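# Straighten a leaning stack of magnet blocks

## Task

Align the tilted stack of magnetic blocks so every block sits squarely on the one beneath it, then release the gripper(s) and leave the stack standing.

## Robot and tools

Robot: two arms, left_arm and right_arm, each with a two-finger parallel gripper. Despite the names, left_arm sits on the +y side of the table and right_arm on the -y side; the names do not refer to image sides. Base positions in the scene frame: left_arm (-0.013, +0.370, 0), right_arm (-0.027, -0.298, 0), both nearly facing +x.

Scene frame: origin on the tabletop between the arms, +x out over the table, +z up. All positions are in metres, orientations are quaternions written w first (qw, qx, qy, qz). For each gripper, fingers extend along its own +z axis and close along its own y axis. The reported end_effector_position is the point between the finger pads, roughly 1 cm short of the fingertips. Reported hand positions can be slightly wrong, more so at long reach, and arms tend to settle a centimetre or so below the commanded height.

Row layout (used by every motion tool): 16 numbers, left_arm first then right_arm, each as x, y, z, qw, qx, qy, qz, opening. Position and quaternion are an absolute pose in the scene frame, not an offset. Opening runs from -1 (closed) to +1 (fully open, 0.094 m). Optionally append 12 more numbers between 0 and 1: per-joint stiffness scales, six for left_arm then six for right_arm, in joint order; they persist until changed. Always send both arms' data even if only one moves; an arm meant to stay still should receive its last reported pose and desired opening every time. To keep an orientation steady, repeat the same quaternion rather than copying the possibly drifted reported one.

execute_actions(actions): a list of up to 15 actions; each action is a list of up to 15 rows, one row per 1/30 s control step, and the last row is held for the remaining steps of a 15-step action. An empty list just returns state and images. Each step the commanded pose is clipped to within 70 mm and 16 degrees of the measured pose, so far targets need several actions. If a target lies more than 0.6 m from the gripper along any of that gripper's axes, the action is rejected for both arms; if the first action fails this or any action is malformed, nothing runs.

move(target, speed, blocking): target is one 16-number row (absolute poses). The grippers travel straight-line paths that finish together, taking 0.5 to 10 s (cut off at 10 s). speed is the top path speed in m/s, 0.002 to 0.5, default 0.25; rotation is capped at twice that in rad/s. Opening is applied at the start. Paths ignore obstacles and the other arm; faster moves hit harder, and aiming beyond a contact presses harder. With blocking=false the result comes after 0.5 s and further moves or actions are refused until a result shows the move ended (use wait or stop).

wait(seconds): 0 to 10 s, arms hold their last command; returns early if a running move ends. stop(): brakes a running move (needs room if fast; fingers continue). zoom_image(camera, region): region is [x0, y0, x1, y1] pixels in that camera's last image, at most 504 by 504. Cameras: cam_head_left and cam_head_right (504x504, fixed head views), cam_left_wrist and cam_right_wrist (616x616 fisheye on the hands). read_manual(section) only returns licence text. finished_scene(scene): ends the current scene, passing its number; irreversible, so only call once the stack is aligned and released.

Reading results: a state line gives each gripper's pose per arm. grip_measured is the measured finger opening on the command scale; the last Joint positions value is the opening in metres. Hand target lines show where the controller is currently driving each gripper. "pose unreachable" means a clearance check altered or blocked that arm's command. HELD in step readings marks steps where an arm's command was held back. The move: line reports the ending (done, off_target, moving, held, fault) and limits (paced = pose clipped; held = some steps blocked, after which the arm may jump faster than speed), plus each gripper's distance from its target. FAULT or OVER-TEMPERATURE FAULT lines mean an arm stopped; MOTOR HOT warns from 75 °C, at 90 °C the arm pauses 10 s, at 100 °C it goes limp and drops.

Gripping: to hold something, command an opening about 0.03 below grip_measured; smaller differences grip more lightly. Joint limits (rad): waist -2.618 to 3.054, shoulder 0 to 3.142, elbow 0 to 3.142, wrist pitch and yaw -1.571 to 1.571, wrist roll -2.094 to 2.094.

Avoid: knocking blocks or the stack off the table (fails the task), dropping or slamming objects, pressing hard into the stack, and letting the two arms collide or push on each other. Brief external tugs on held items or pushes on loose objects can occur; check images before finishing. Fast, smooth motion with little effort is preferred, and holding loads heats motors, so release promptly once done.

Each tool is called after "Call:" by a JSON object that holds its "name" and its "arguments", one argument or row to a line.

## Session

Call:
{"name": "execute_actions", "arguments": {
  "actions": []
}}

Scene clock: 0.00 s.
left_arm: end_effector_position=(+0.0614, +0.5564, +0.1135) grip_measured=+1.000 end_effector_quat_wxyz=(-0.083, -0.586, +0.803, +0.070) | right_arm: end_effector_position=(+0.4205, -0.3028, +0.1099) grip_measured=+1.000 end_effector_quat_wxyz=(+0.060, -0.100, +0.989, +0.091)
Joint positions: left_arm=[ 0.912  1.387  1.065 -1.35  -0.192 -0.252  0.094] | right_arm=[-0.145  2.197  2.041 -1.332 -0.202 -0.286  0.094]
Joint velocities: left_arm=[-0.007 -0.002 -0.007 -0.007 -0.051 -0.037  0.   ] | right_arm=[ 0.002 -0.002 -0.007  0.022 -0.037 -0.081  0.   ]
Hand target (left_arm): +0.062, +0.558, +0.115; -0.079, -0.587, +0.802, +0.074
Hand target (right_arm): +0.425, -0.302, +0.121; +0.079, -0.103, +0.987, +0.091
Joint stiffness scale: left_arm=[1. 1. 1. 1. 1. 1.] | right_arm=[1. 1. 1. 1. 1. 1.]

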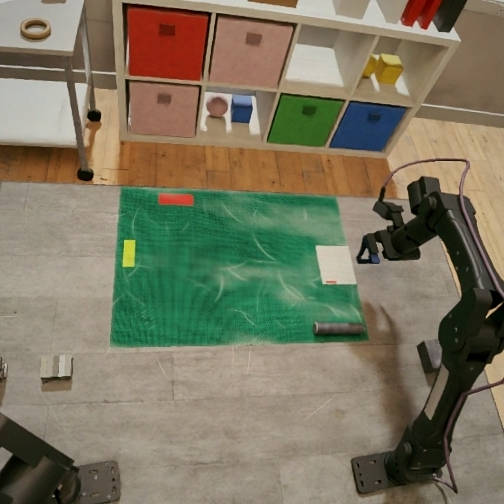

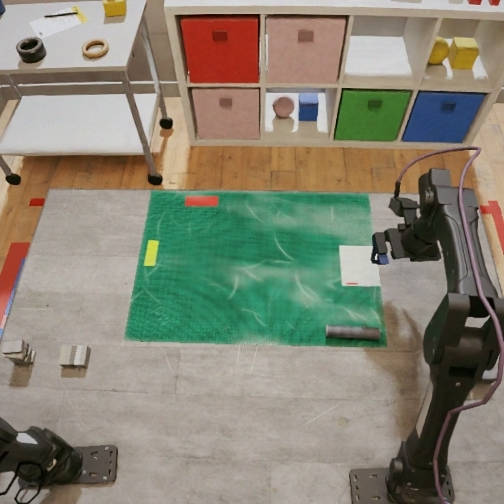

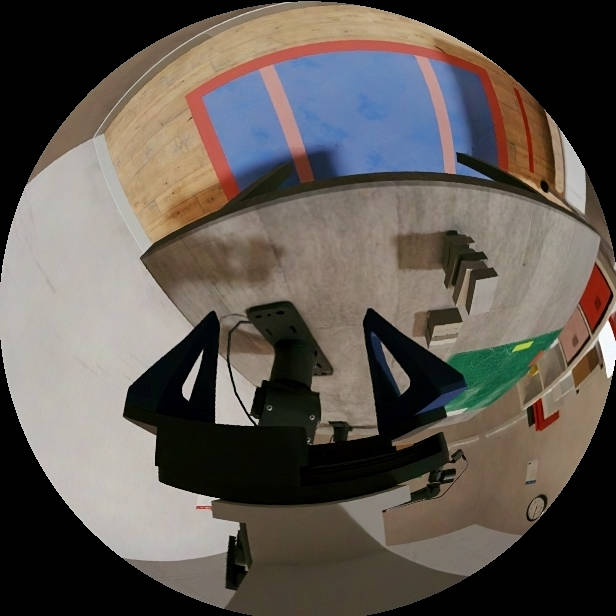

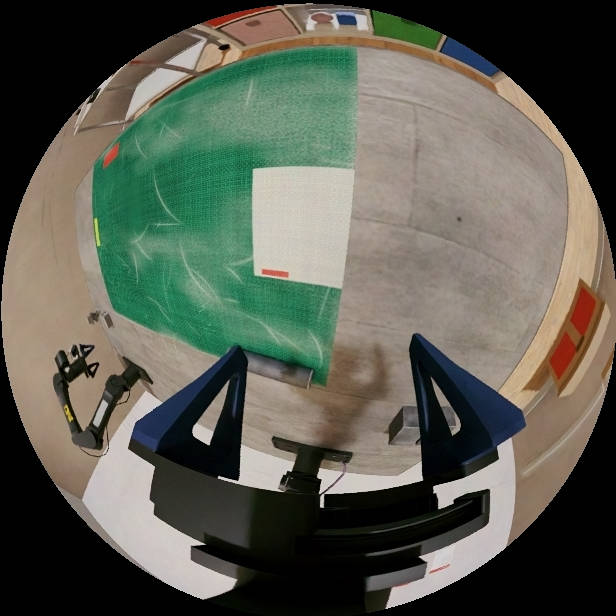

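Call:
{"name": "zoom_image", "arguments": {
  "camera": "cam_head_right",
  "region": [0, 310, 110, 390]
}}

Call:
{"name": "zoom_image", "arguments": {
  "camera": "cam_left_wrist",
  "region": [380, 200, 540, 360]
}}

Region (0, 310, 110, 390) of cam_head_right's 504x504 image, scaled by 4.582, with more detail than that image has; it fills the top 367 rows of this view, and the rest is white.

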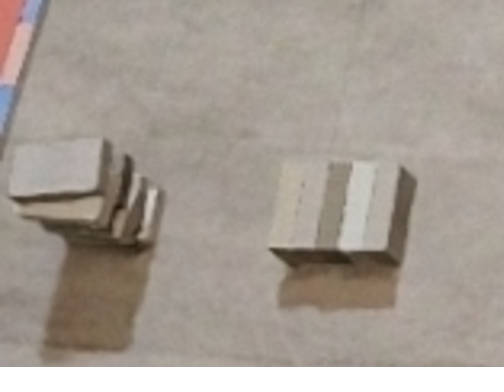

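Region (380, 200, 540, 360) of cam_left_wrist's 616x616 image, scaled by 3.150, with more detail than that image has.

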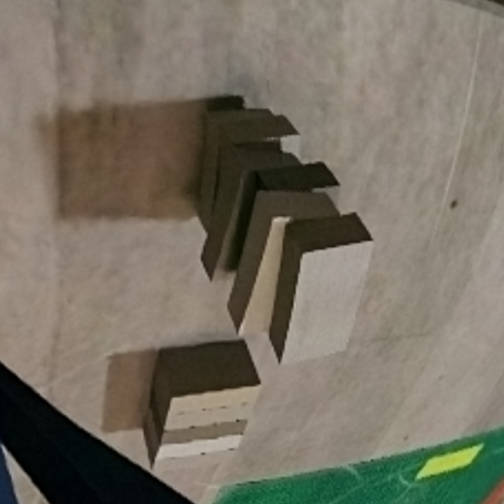

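Call:
{"name": "move", "arguments": {
  "target": [0.175, 0.46, 0.2, 0, -0.59, 0.807, 0, 1, 0.4205, -0.3028, 0.1099, 0.060, -0.100, 0.989, 0.091, 1]
}}

Scene clock: 18.03 s.
left_arm: end_effector_position=(+0.1743, +0.4617, +0.1907) grip_measured=+1.000 end_effector_quat_wxyz=(+0.005, -0.589, +0.808, -0.003) | right_arm: end_effector_position=(+0.4205, -0.3028, +0.1099) grip_measured=+1.000 end_effector_quat_wxyz=(+0.060, -0.100, +0.989, +0.091)
Joint positions: left_arm=[ 0.351  1.349  1.361 -1.572  0.003 -0.805  0.094] | right_arm=[-0.145  2.197  2.041 -1.332 -0.202 -0.286  0.094]
Joint velocities: left_arm=[ 0.002  0.022  0.007  0.007 -0.022  0.066  0.   ] | right_arm=[-0.017  0.002 -0.007  0.007  0.007 -0.022  0.   ]
Hand target (left_arm): +0.175, +0.460, +0.199; +0.019, -0.590, +0.807, -0.005
Hand target (right_arm): +0.421, -0.303, +0.110; +0.060, -0.100, +0.989, +0.091
Off the commanded pose (left_arm): 0.009 m, 1 deg.
Off the commanded pose (right_arm): 0.000 m, 0 deg.
Joint stiffness scale: left_arm=[1. 1. 1. 1. 1. 1.] | right_arm=[1. 1. 1. 1. 1. 1.]
joint sent to its limit (left arm) — the command would take joint 4 (wrist pitch) past its lower limit, so that joint was sent only as far as its limit.
move: done
camera_calibration (this result's frames):
cam_left_wrist: T_world_to_cam=[[0.96624, -0.237354, 0.100221, -0.0877192], [-0.235407, -0.655214, 0.717829, 0.213581], [-0.104713, -0.717188, -0.688968, 0.60483], [0, 0, 0, 1]] pos_world=[0.19837, 0.552898, 0.272186]

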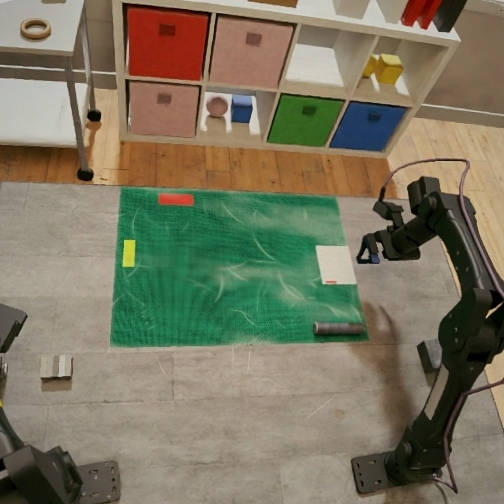

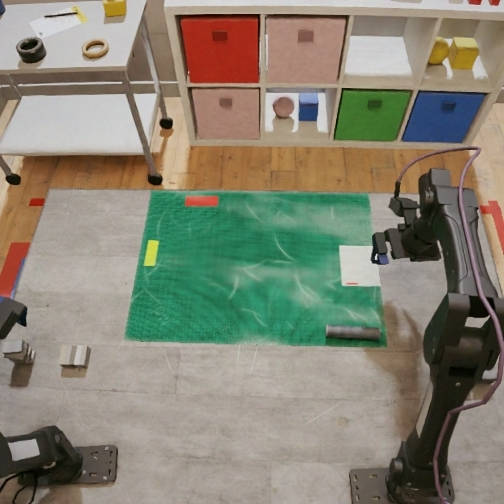

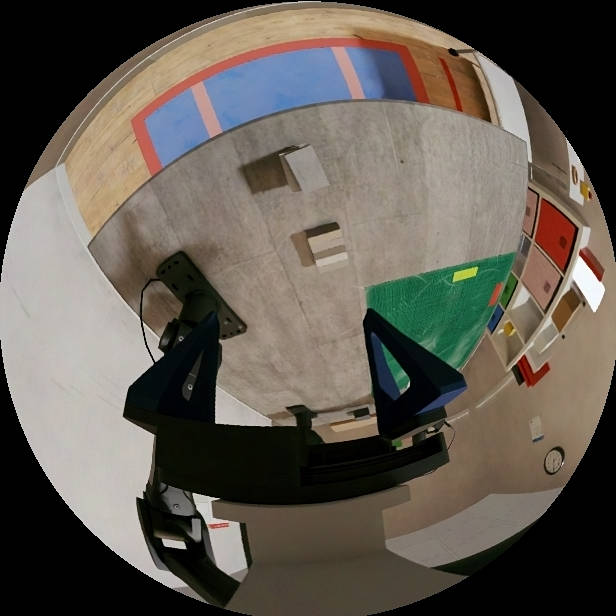

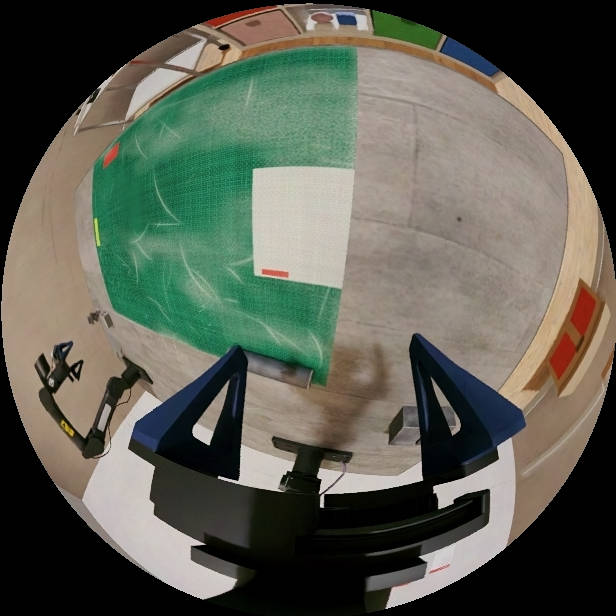

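Call:
{"name": "zoom_image", "arguments": {
  "camera": "cam_left_wrist",
  "region": [240, 110, 380, 250]
}}

Region (240, 110, 380, 250) of cam_left_wrist's 616x616 image, scaled by 3.600, with more detail than that image has.

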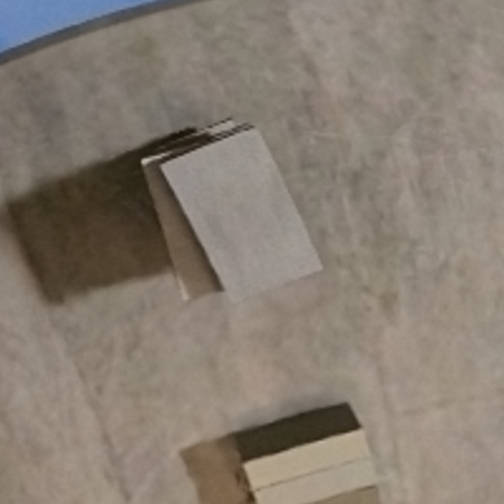

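Call:
{"name": "move", "arguments": {
  "target": [0.209, 0.52, 0.13, 0, -0.766, 0.643, 0, 1, 0.4205, -0.3028, 0.1099, 0.060, -0.100, 0.989, 0.091, 1],
  "speed": 0.15
}}

Scene clock: 42.73 s.
left_arm: end_effector_position=(+0.2124, +0.5193, +0.1366) grip_measured=+1.000 end_effector_quat_wxyz=(-0.008, +0.760, -0.649, +0.005) | right_arm: end_effector_position=(+0.4205, -0.3028, +0.1099) grip_measured=+1.000 end_effector_quat_wxyz=(+0.060, -0.100, +0.989, +0.091)
Joint positions: left_arm=[ 0.481  1.547  1.317 -1.322  0.004 -1.142  0.094] | right_arm=[-0.145  2.197  2.041 -1.332 -0.202 -0.286  0.094]
Joint velocities: left_arm=[-0.002  0.002  0.007 -0.007 -0.022 -0.022  0.   ] | right_arm=[-0.007 -0.022  0.012 -0.081  0.022 -0.007  0.   ]
Hand target (left_arm): +0.209, +0.521, +0.130; -0.000, +0.766, -0.643, -0.000
Hand target (right_arm): +0.421, -0.303, +0.110; +0.060, -0.100, +0.989, +0.091
Off the commanded pose (left_arm): 0.007 m, 1 deg.
Off the commanded pose (right_arm): 0.000 m, 0 deg.
Joint stiffness scale: left_arm=[1. 1. 1. 1. 1. 1.] | right_arm=[1. 1. 1. 1. 1. 1.]
move: done
camera_calibration (this result's frames):
cam_left_wrist: T_world_to_cam=[[0.968694, 0.223315, 0.108457, -0.346313], [0.0788716, -0.691069, 0.718472, 0.250896], [0.235397, -0.687425, -0.687048, 0.524925], [0, 0, 0, 1]] pos_world=[0.192116, 0.61157, 0.217947]

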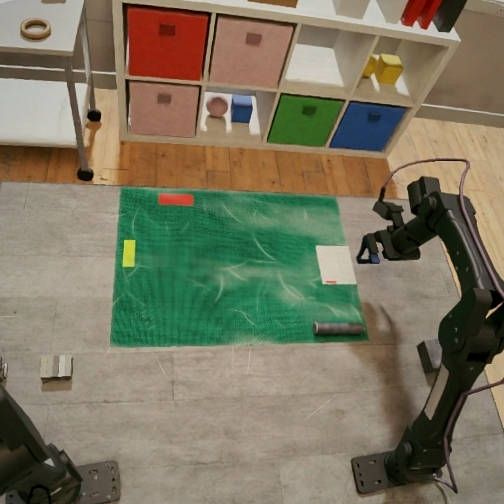

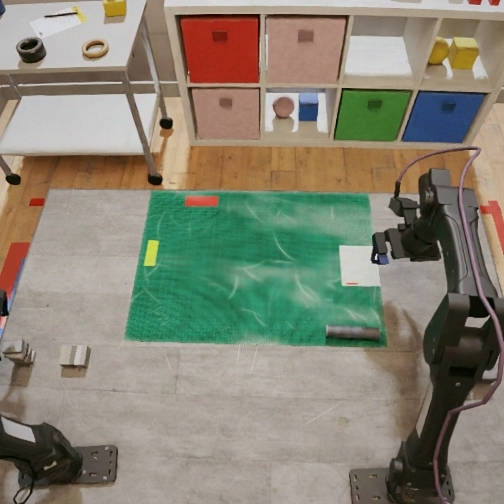

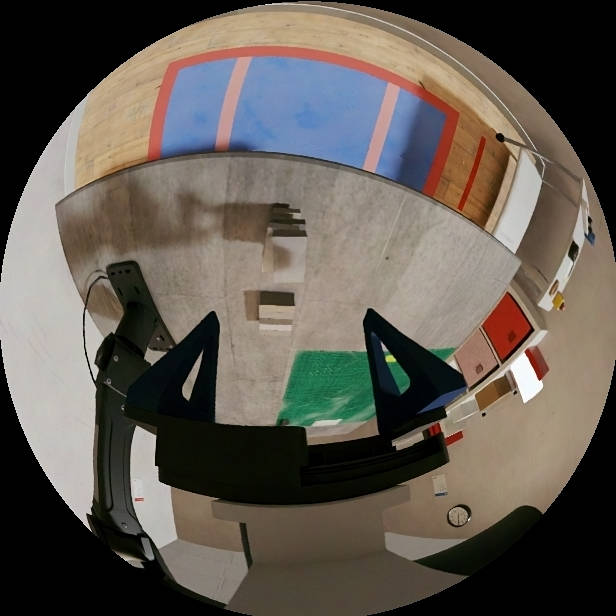

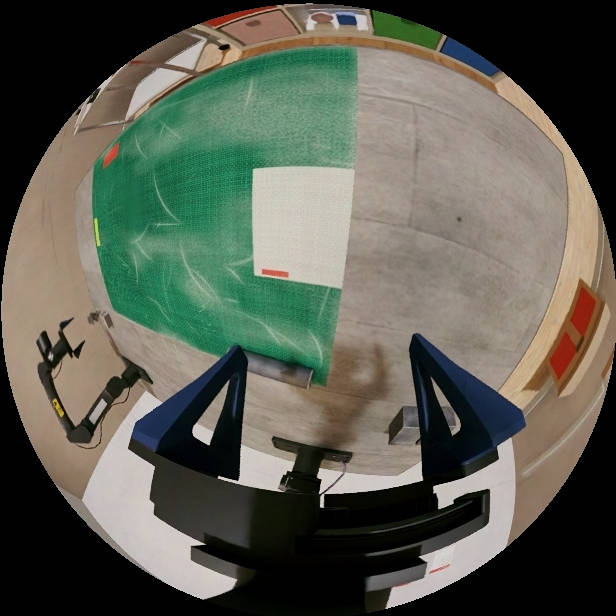

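Call:
{"name": "zoom_image", "arguments": {
  "camera": "cam_left_wrist",
  "region": [200, 180, 380, 360]
}}

Region (200, 180, 380, 360) of cam_left_wrist's 616x616 image, scaled by 2.800, with more detail than that image has.

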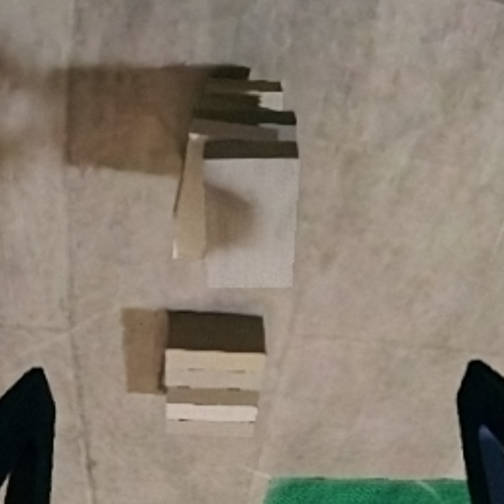

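Call:
{"name": "move", "arguments": {
  "target": [0.211, 0.52, 0.025, 0, -0.766, 0.643, 0, 1, 0.4205, -0.3028, 0.1099, 0.060, -0.100, 0.989, 0.091, 1],
  "speed": 0.08
}}

Scene clock: 52.43 s.
left_arm: end_effector_position=(+0.2160, +0.5215, +0.0305) grip_measured=+1.000 end_effector_quat_wxyz=(-0.007, +0.763, -0.646, +0.005) | right_arm: end_effector_position=(+0.4205, -0.3028, +0.1099) grip_measured=+1.000 end_effector_quat_wxyz=(+0.060, -0.100, +0.989, +0.091)
Joint positions: left_arm=[ 0.481  1.649  0.989 -0.894  0.005 -1.15   0.094] | right_arm=[-0.145  2.197  2.041 -1.332 -0.202 -0.286  0.094]
Joint velocities: left_arm=[-0.007 -0.007 -0.007 -0.022 -0.007  0.066  0.   ] | right_arm=[-0.027 -0.002 -0.007  0.037 -0.051 -0.022  0.   ]
Hand target (left_arm): +0.212, +0.521, +0.025; -0.000, +0.766, -0.643, +0.000
Hand target (right_arm): +0.421, -0.303, +0.110; +0.060, -0.100, +0.989, +0.091
Off the commanded pose (left_arm): 0.008 m, 1 deg.
Off the commanded pose (right_arm): 0.000 m, 0 deg.
Joint stiffness scale: left_arm=[1. 1. 1. 1. 1. 1.] | right_arm=[1. 1. 1. 1. 1. 1.]
move: done
camera_calibration (this result's frames):
cam_left_wrist: T_world_to_cam=[[0.967098, 0.230932, 0.106732, -0.342441], [0.0850057, -0.688755, 0.719993, 0.325773], [0.239782, -0.687231, -0.685724, 0.45159], [0, 0, 0, 1]] pos_world=[0.195198, 0.613805, 0.111661]

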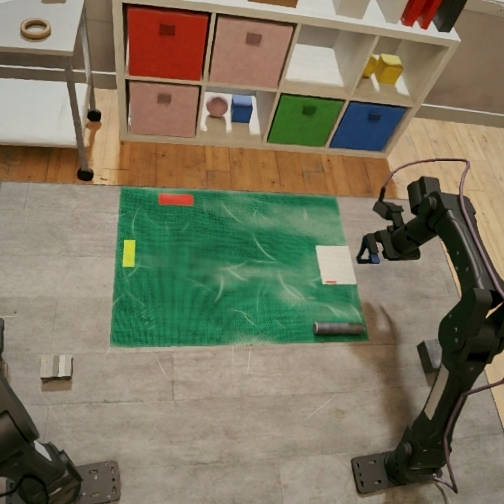

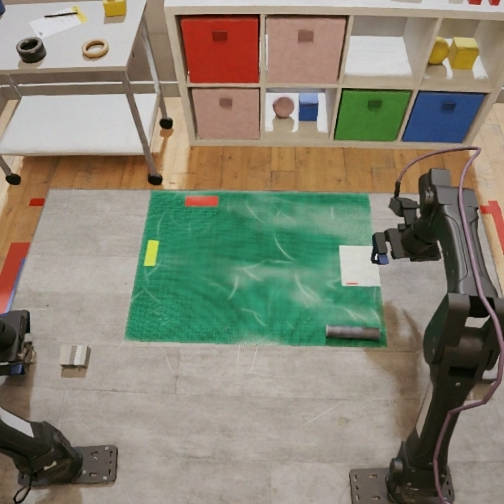

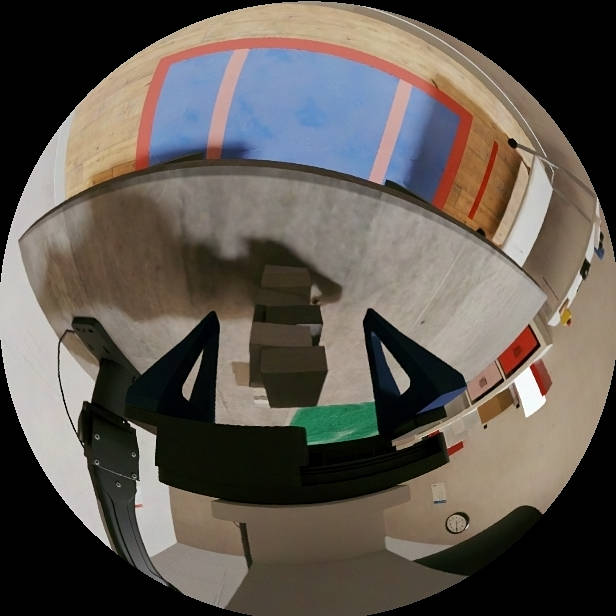

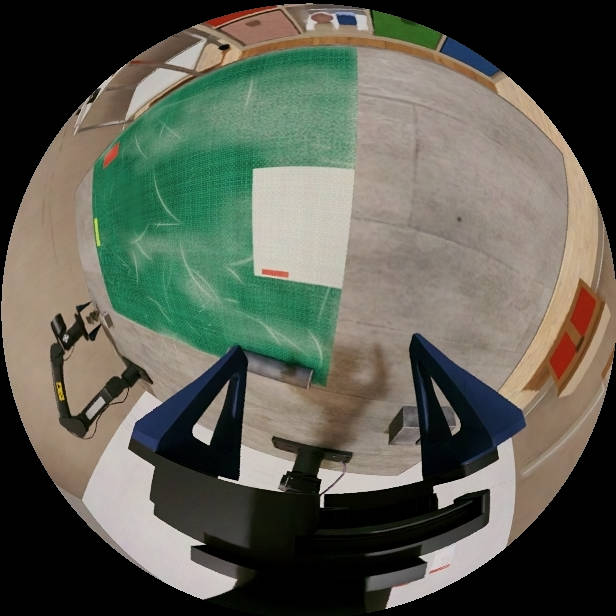

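Call:
{"name": "zoom_image", "arguments": {
  "camera": "cam_left_wrist",
  "region": [190, 230, 390, 430]
}}

Region (190, 230, 390, 430) of cam_left_wrist's 616x616 image, scaled by 2.520, with more detail than that image has.

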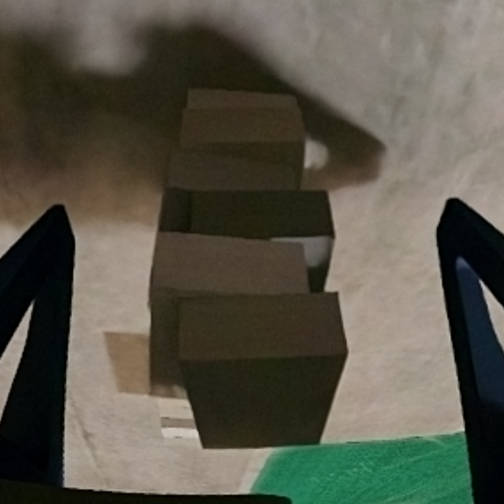

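Call:
{"name": "move", "arguments": {
  "target": [0.213, 0.521, 0.014, 0, -0.766, 0.643, 0, -0.6, 0.4205, -0.3028, 0.1099, 0.060, -0.100, 0.989, 0.091, 1],
  "speed": 0.03
}}

Scene clock: 60.87 s.
left_arm: end_effector_position=(+0.2156, +0.5210, +0.0296) grip_measured=-0.482 end_effector_quat_wxyz=(-0.006, +0.763, -0.646, +0.005) | right_arm: end_effector_position=(+0.4205, -0.3028, +0.1099) grip_measured=+1.000 end_effector_quat_wxyz=(+0.060, -0.100, +0.989, +0.091)
Joint positions: left_arm=[ 0.481  1.65   0.986 -0.892  0.007 -1.15   0.024] | right_arm=[-0.145  2.197  2.041 -1.332 -0.202 -0.286  0.094]
Joint velocities: left_arm=[-0.012 -0.007 -0.007 -0.022 -0.022  0.095 -0.   ] | right_arm=[ 0.017  0.007 -0.007 -0.037 -0.051 -0.037  0.   ]
Hand target (left_arm): +0.213, +0.521, +0.015; +0.000, +0.766, -0.643, -0.000
Hand target (right_arm): +0.421, -0.303, +0.110; +0.060, -0.100, +0.989, +0.091
Off the commanded pose (left_arm): 0.016 m, 1 deg.
Off the commanded pose (right_arm): 0.000 m, 0 deg.
Joint stiffness scale: left_arm=[1. 1. 1. 1. 1. 1.] | right_arm=[1. 1. 1. 1. 1. 1.]
move: off_target (left_arm)
camera_calibration (this result's frames):
cam_left_wrist: T_world_to_cam=[[0.967027, 0.231866, 0.105342, -0.342222], [0.0862056, -0.687235, 0.721302, 0.324998], [0.239641, -0.688437, -0.684563, 0.451333], [0, 0, 0, 1]] pos_world=[0.194764, 0.613414, 0.110595]

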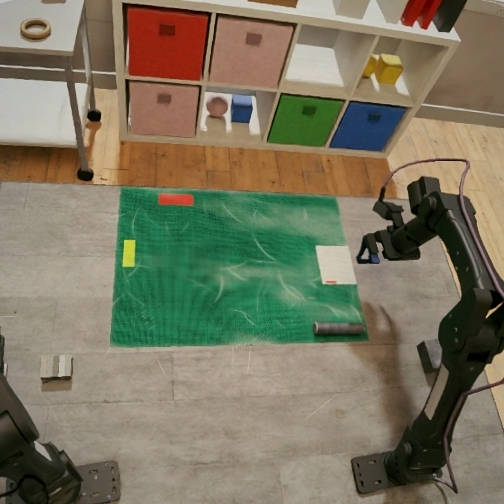

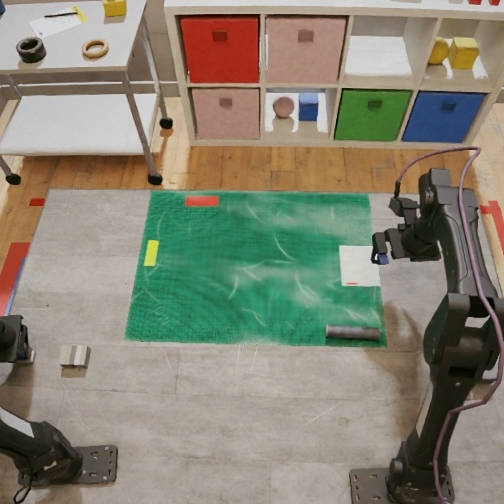

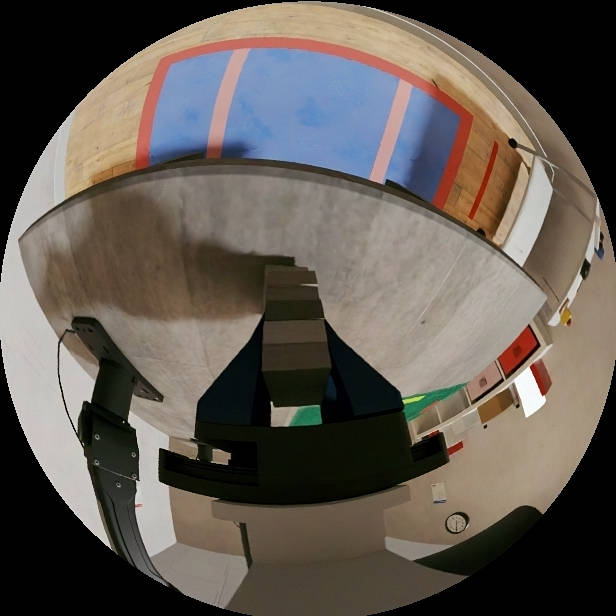

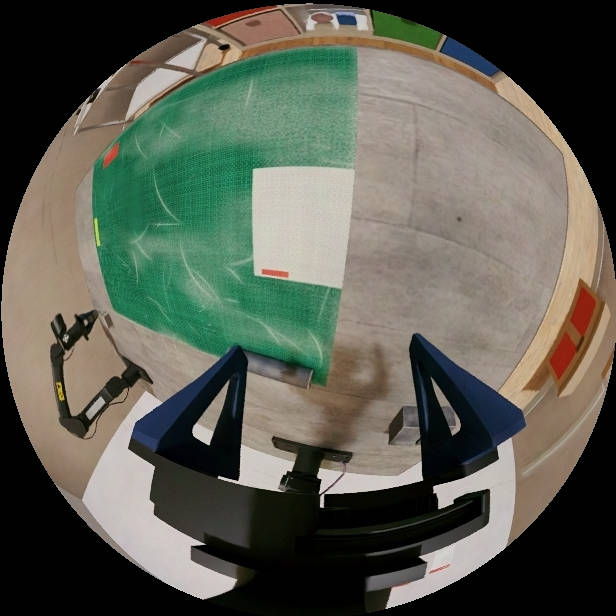

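Call:
{"name": "zoom_image", "arguments": {
  "camera": "cam_left_wrist",
  "region": [190, 230, 390, 430]
}}

Region (190, 230, 390, 430) of cam_left_wrist's 616x616 image, scaled by 2.520, with more detail than that image has.

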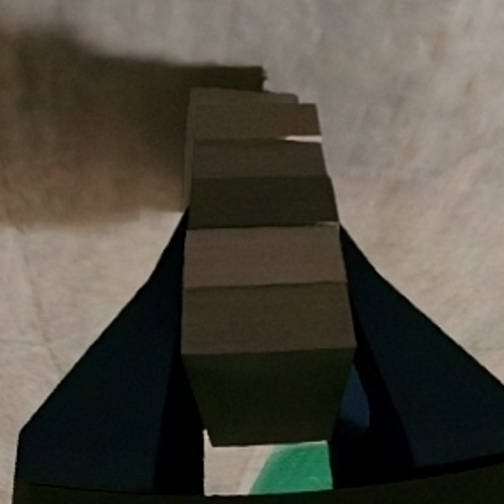

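Call:
{"name": "move", "arguments": {
  "target": [0.2156, 0.521, 0.03, 0, -0.766, 0.643, 0, 0.2, 0.4205, -0.3028, 0.1099, 0.060, -0.100, 0.989, 0.091, 1],
  "speed": 0.03
}}

Call:
{"name": "move", "arguments": {
  "target": [0.213, 0.521, 0.006, 0, -0.766, 0.643, 0, 0.2, 0.4205, -0.3028, 0.1099, 0.060, -0.100, 0.989, 0.091, 1],
  "speed": 0.04
}}

Scene clock: 68.93 s.
left_arm: end_effector_position=(+0.2149, +0.5203, +0.0296) grip_measured=+0.197 end_effector_quat_wxyz=(-0.004, +0.765, -0.644, +0.005) | right_arm: end_effector_position=(+0.4205, -0.3028, +0.1099) grip_measured=+1.000 end_effector_quat_wxyz=(+0.060, -0.100, +0.989, +0.091)
Joint positions: left_arm=[ 0.481  1.65   0.986 -0.896  0.007 -1.155  0.056] | right_arm=[-0.145  2.197  2.041 -1.332 -0.202 -0.286  0.094]
Joint velocities: left_arm=[-0.002  0.007  0.007  0.022  0.037 -0.066 -0.   ] | right_arm=[-0.007 -0.007 -0.002  0.037 -0.022 -0.007  0.   ]
Hand target (left_arm): +0.216, +0.521, +0.030; -0.000, +0.766, -0.643, -0.000
Hand target (right_arm): +0.421, -0.303, +0.110; +0.060, -0.100, +0.989, +0.091
Off the commanded pose (left_arm): 0.001 m, 1 deg.
Off the commanded pose (right_arm): 0.000 m, 0 deg.
Joint stiffness scale: left_arm=[1. 1. 1. 1. 1. 1.] | right_arm=[1. 1. 1. 1. 1. 1.]
move: done
camera_calibration (this result's frames):
cam_left_wrist: T_world_to_cam=[[0.966152, 0.236942, 0.102024, -0.343737], [0.0915869, -0.684762, 0.722989, 0.322135], [0.241168, -0.689173, -0.683285, 0.451075], [0, 0, 0, 1]] pos_world=[0.193813, 0.6129, 0.110382]

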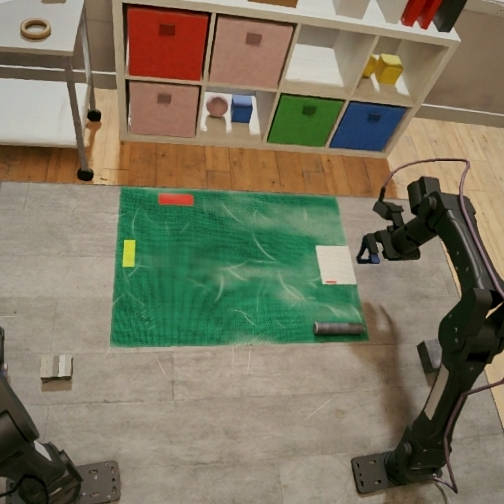

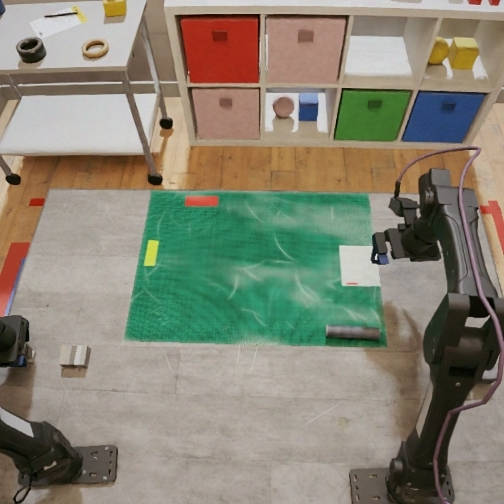

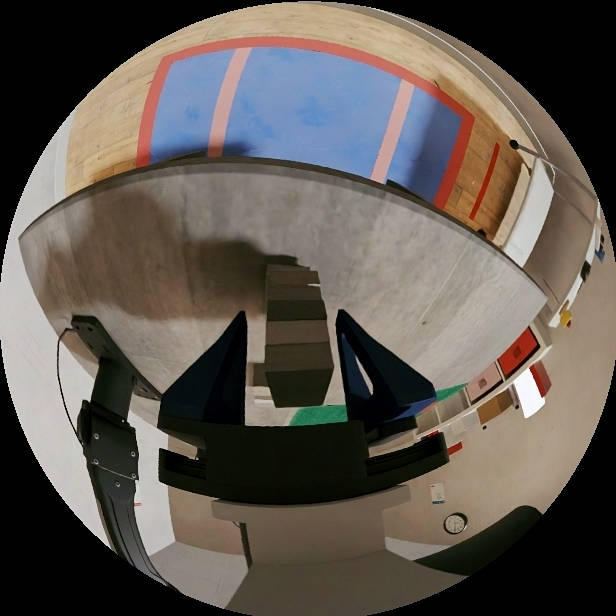

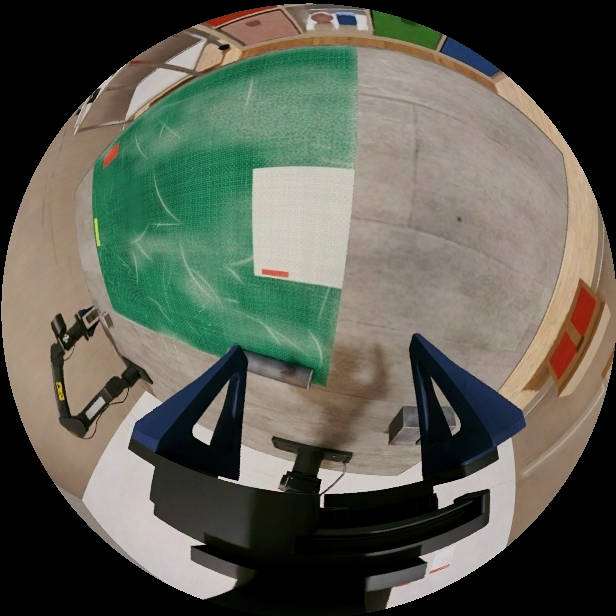

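Scene clock: 69.80 s.
left_arm: end_effector_position=(+0.2162, +0.5211, +0.0131) grip_measured=+0.197 end_effector_quat_wxyz=(-0.004, +0.765, -0.644, +0.005) | right_arm: end_effector_position=(+0.4205, -0.3028, +0.1099) grip_measured=+1.000 end_effector_quat_wxyz=(+0.060, -0.100, +0.989, +0.091)
Joint positions: left_arm=[ 0.481  1.685  0.952 -0.827  0.008 -1.155  0.056] | right_arm=[-0.145  2.197  2.041 -1.332 -0.202 -0.286  0.094]
Joint velocities: left_arm=[-0.002  0.007 -0.012  0.007 -0.051  0.037 -0.   ] | right_arm=[ 0.022 -0.007 -0.012  0.037 -0.007 -0.022  0.   ]
Hand target (left_arm): +0.213, +0.521, +0.006; -0.000, +0.766, -0.643, +0.000
Hand target (right_arm): +0.421, -0.303, +0.110; +0.060, -0.100, +0.989, +0.091
Off the commanded pose (left_arm): 0.008 m, 1 deg.
Off the commanded pose (right_arm): 0.000 m, 0 deg.
Joint stiffness scale: left_arm=[1. 1. 1. 1. 1. 1.] | right_arm=[1. 1. 1. 1. 1. 1.]
move: done
camera_calibration (this result's frames):
cam_left_wrist: T_world_to_cam=[[0.966111, 0.236999, 0.102281, -0.343543], [0.0912762, -0.684303, 0.723463, 0.334264], [0.241451, -0.68961, -0.682745, 0.440134], [0, 0, 0, 1]] pos_world=[0.195119, 0.613677, 0.0938089]

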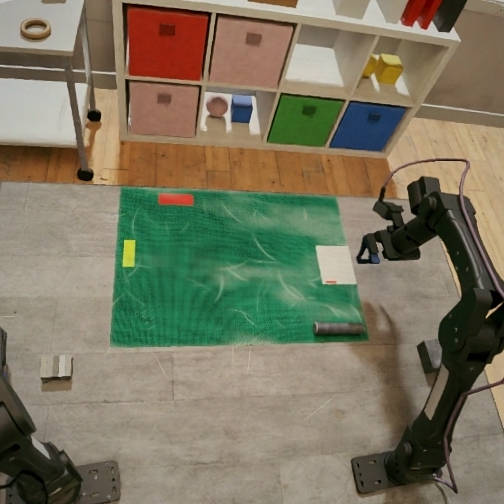

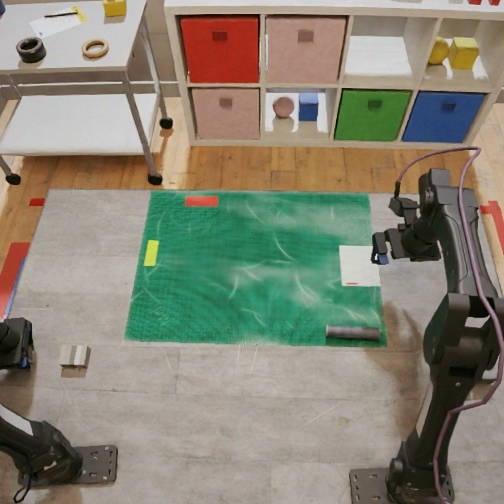

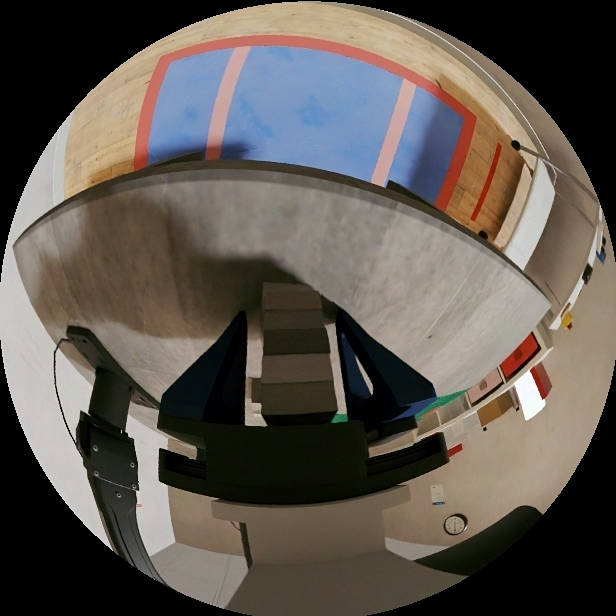

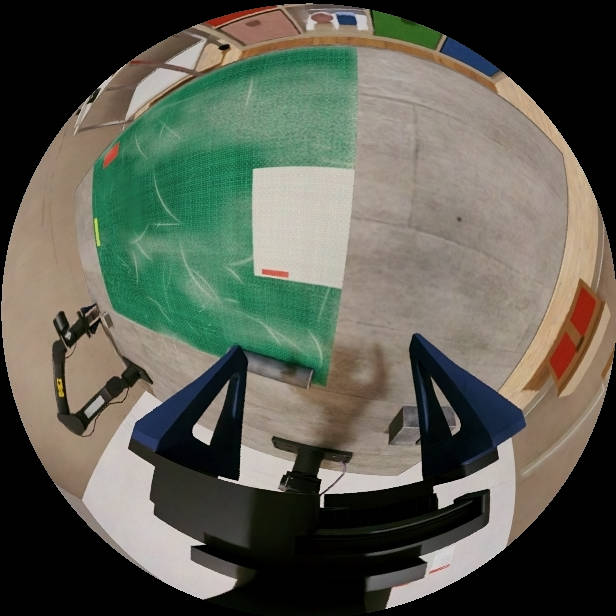

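Now squeeze at this lower height.

Call:
{"name": "move", "arguments": {
  "target": [0.2162, 0.5211, 0.0131, 0, -0.766, 0.643, 0, -0.7, 0.4205, -0.3028, 0.1099, 0.060, -0.100, 0.989, 0.091, 1],
  "speed": 0.02
}}

Scene clock: 74.73 s.
left_arm: end_effector_position=(+0.2156, +0.5203, +0.0131) grip_measured=-0.485 end_effector_quat_wxyz=(-0.002, +0.765, -0.644, +0.006) | right_arm: end_effector_position=(+0.4205, -0.3028, +0.1099) grip_measured=+1.000 end_effector_quat_wxyz=(+0.060, -0.100, +0.989, +0.091)
Joint positions: left_arm=[ 0.481  1.685  0.952 -0.831  0.01  -1.155  0.024] | right_arm=[-0.145  2.197  2.041 -1.332 -0.202 -0.286  0.094]
Joint velocities: left_arm=[-0.002 -0.012 -0.012 -0.051 -0.081  0.007 -0.   ] | right_arm=[ 0.002 -0.017 -0.007  0.022 -0.007 -0.007  0.   ]
Hand target (left_arm): +0.216, +0.521, +0.013; -0.000, +0.766, -0.643, -0.000
Hand target (right_arm): +0.421, -0.303, +0.110; +0.060, -0.100, +0.989, +0.091
Off the commanded pose (left_arm): 0.001 m, 1 deg.
Off the commanded pose (right_arm): 0.000 m, 0 deg.
Joint stiffness scale: left_arm=[1. 1. 1. 1. 1. 1.] | right_arm=[1. 1. 1. 1. 1. 1.]
move: done
camera_calibration (this result's frames):
cam_left_wrist: T_world_to_cam=[[0.966349, 0.237327, 0.099223, -0.342928], [0.0929585, -0.681854, 0.725557, 0.332148], [0.23985, -0.691918, -0.680971, 0.44129], [0, 0, 0, 1]] pos_world=[0.194669, 0.613199, 0.0935392]

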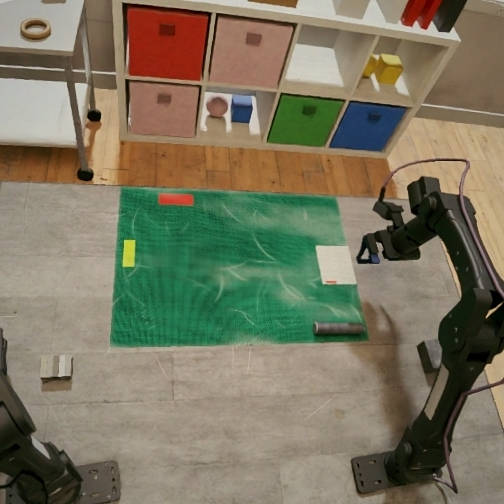

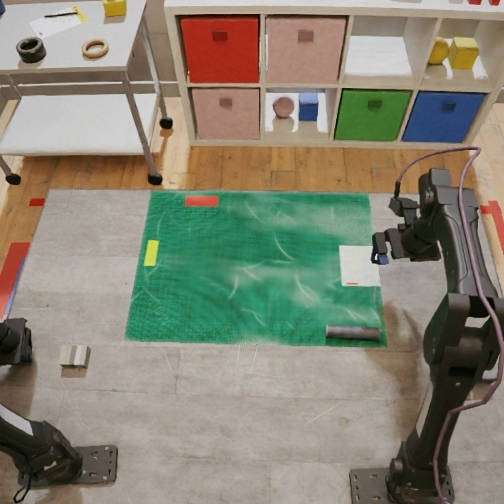

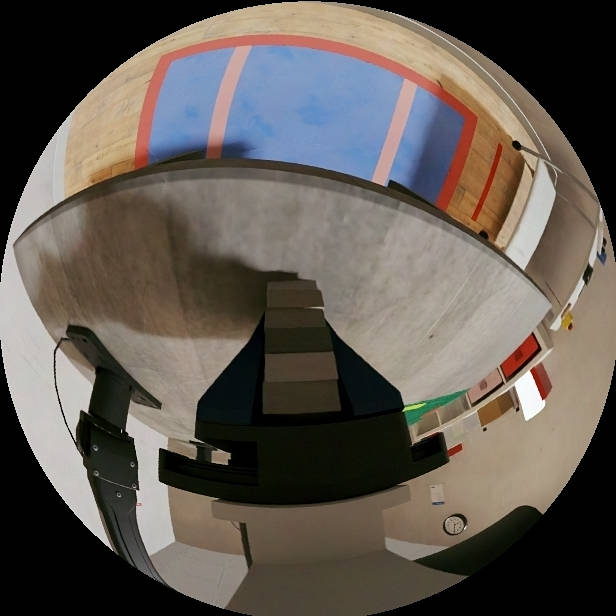

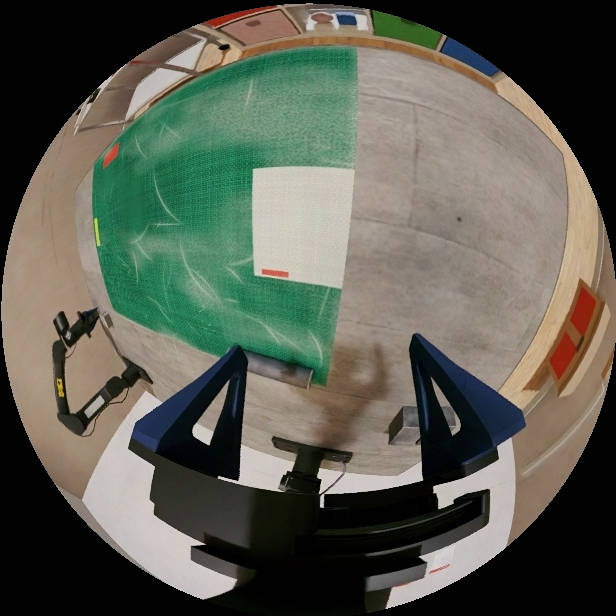

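Call:
{"name": "zoom_image", "arguments": {
  "camera": "cam_left_wrist",
  "region": [200, 250, 380, 430]
}}

Region (200, 250, 380, 430) of cam_left_wrist's 616x616 image, scaled by 2.800, with more detail than that image has.

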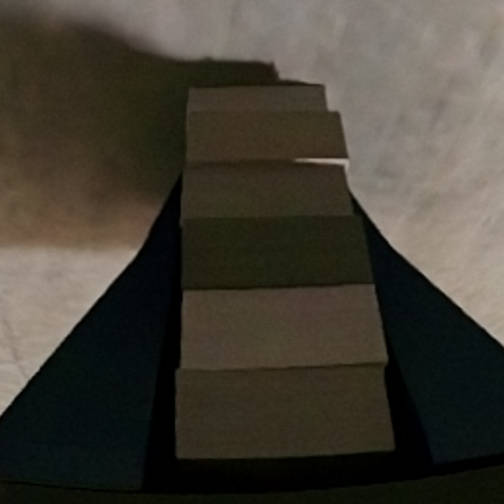

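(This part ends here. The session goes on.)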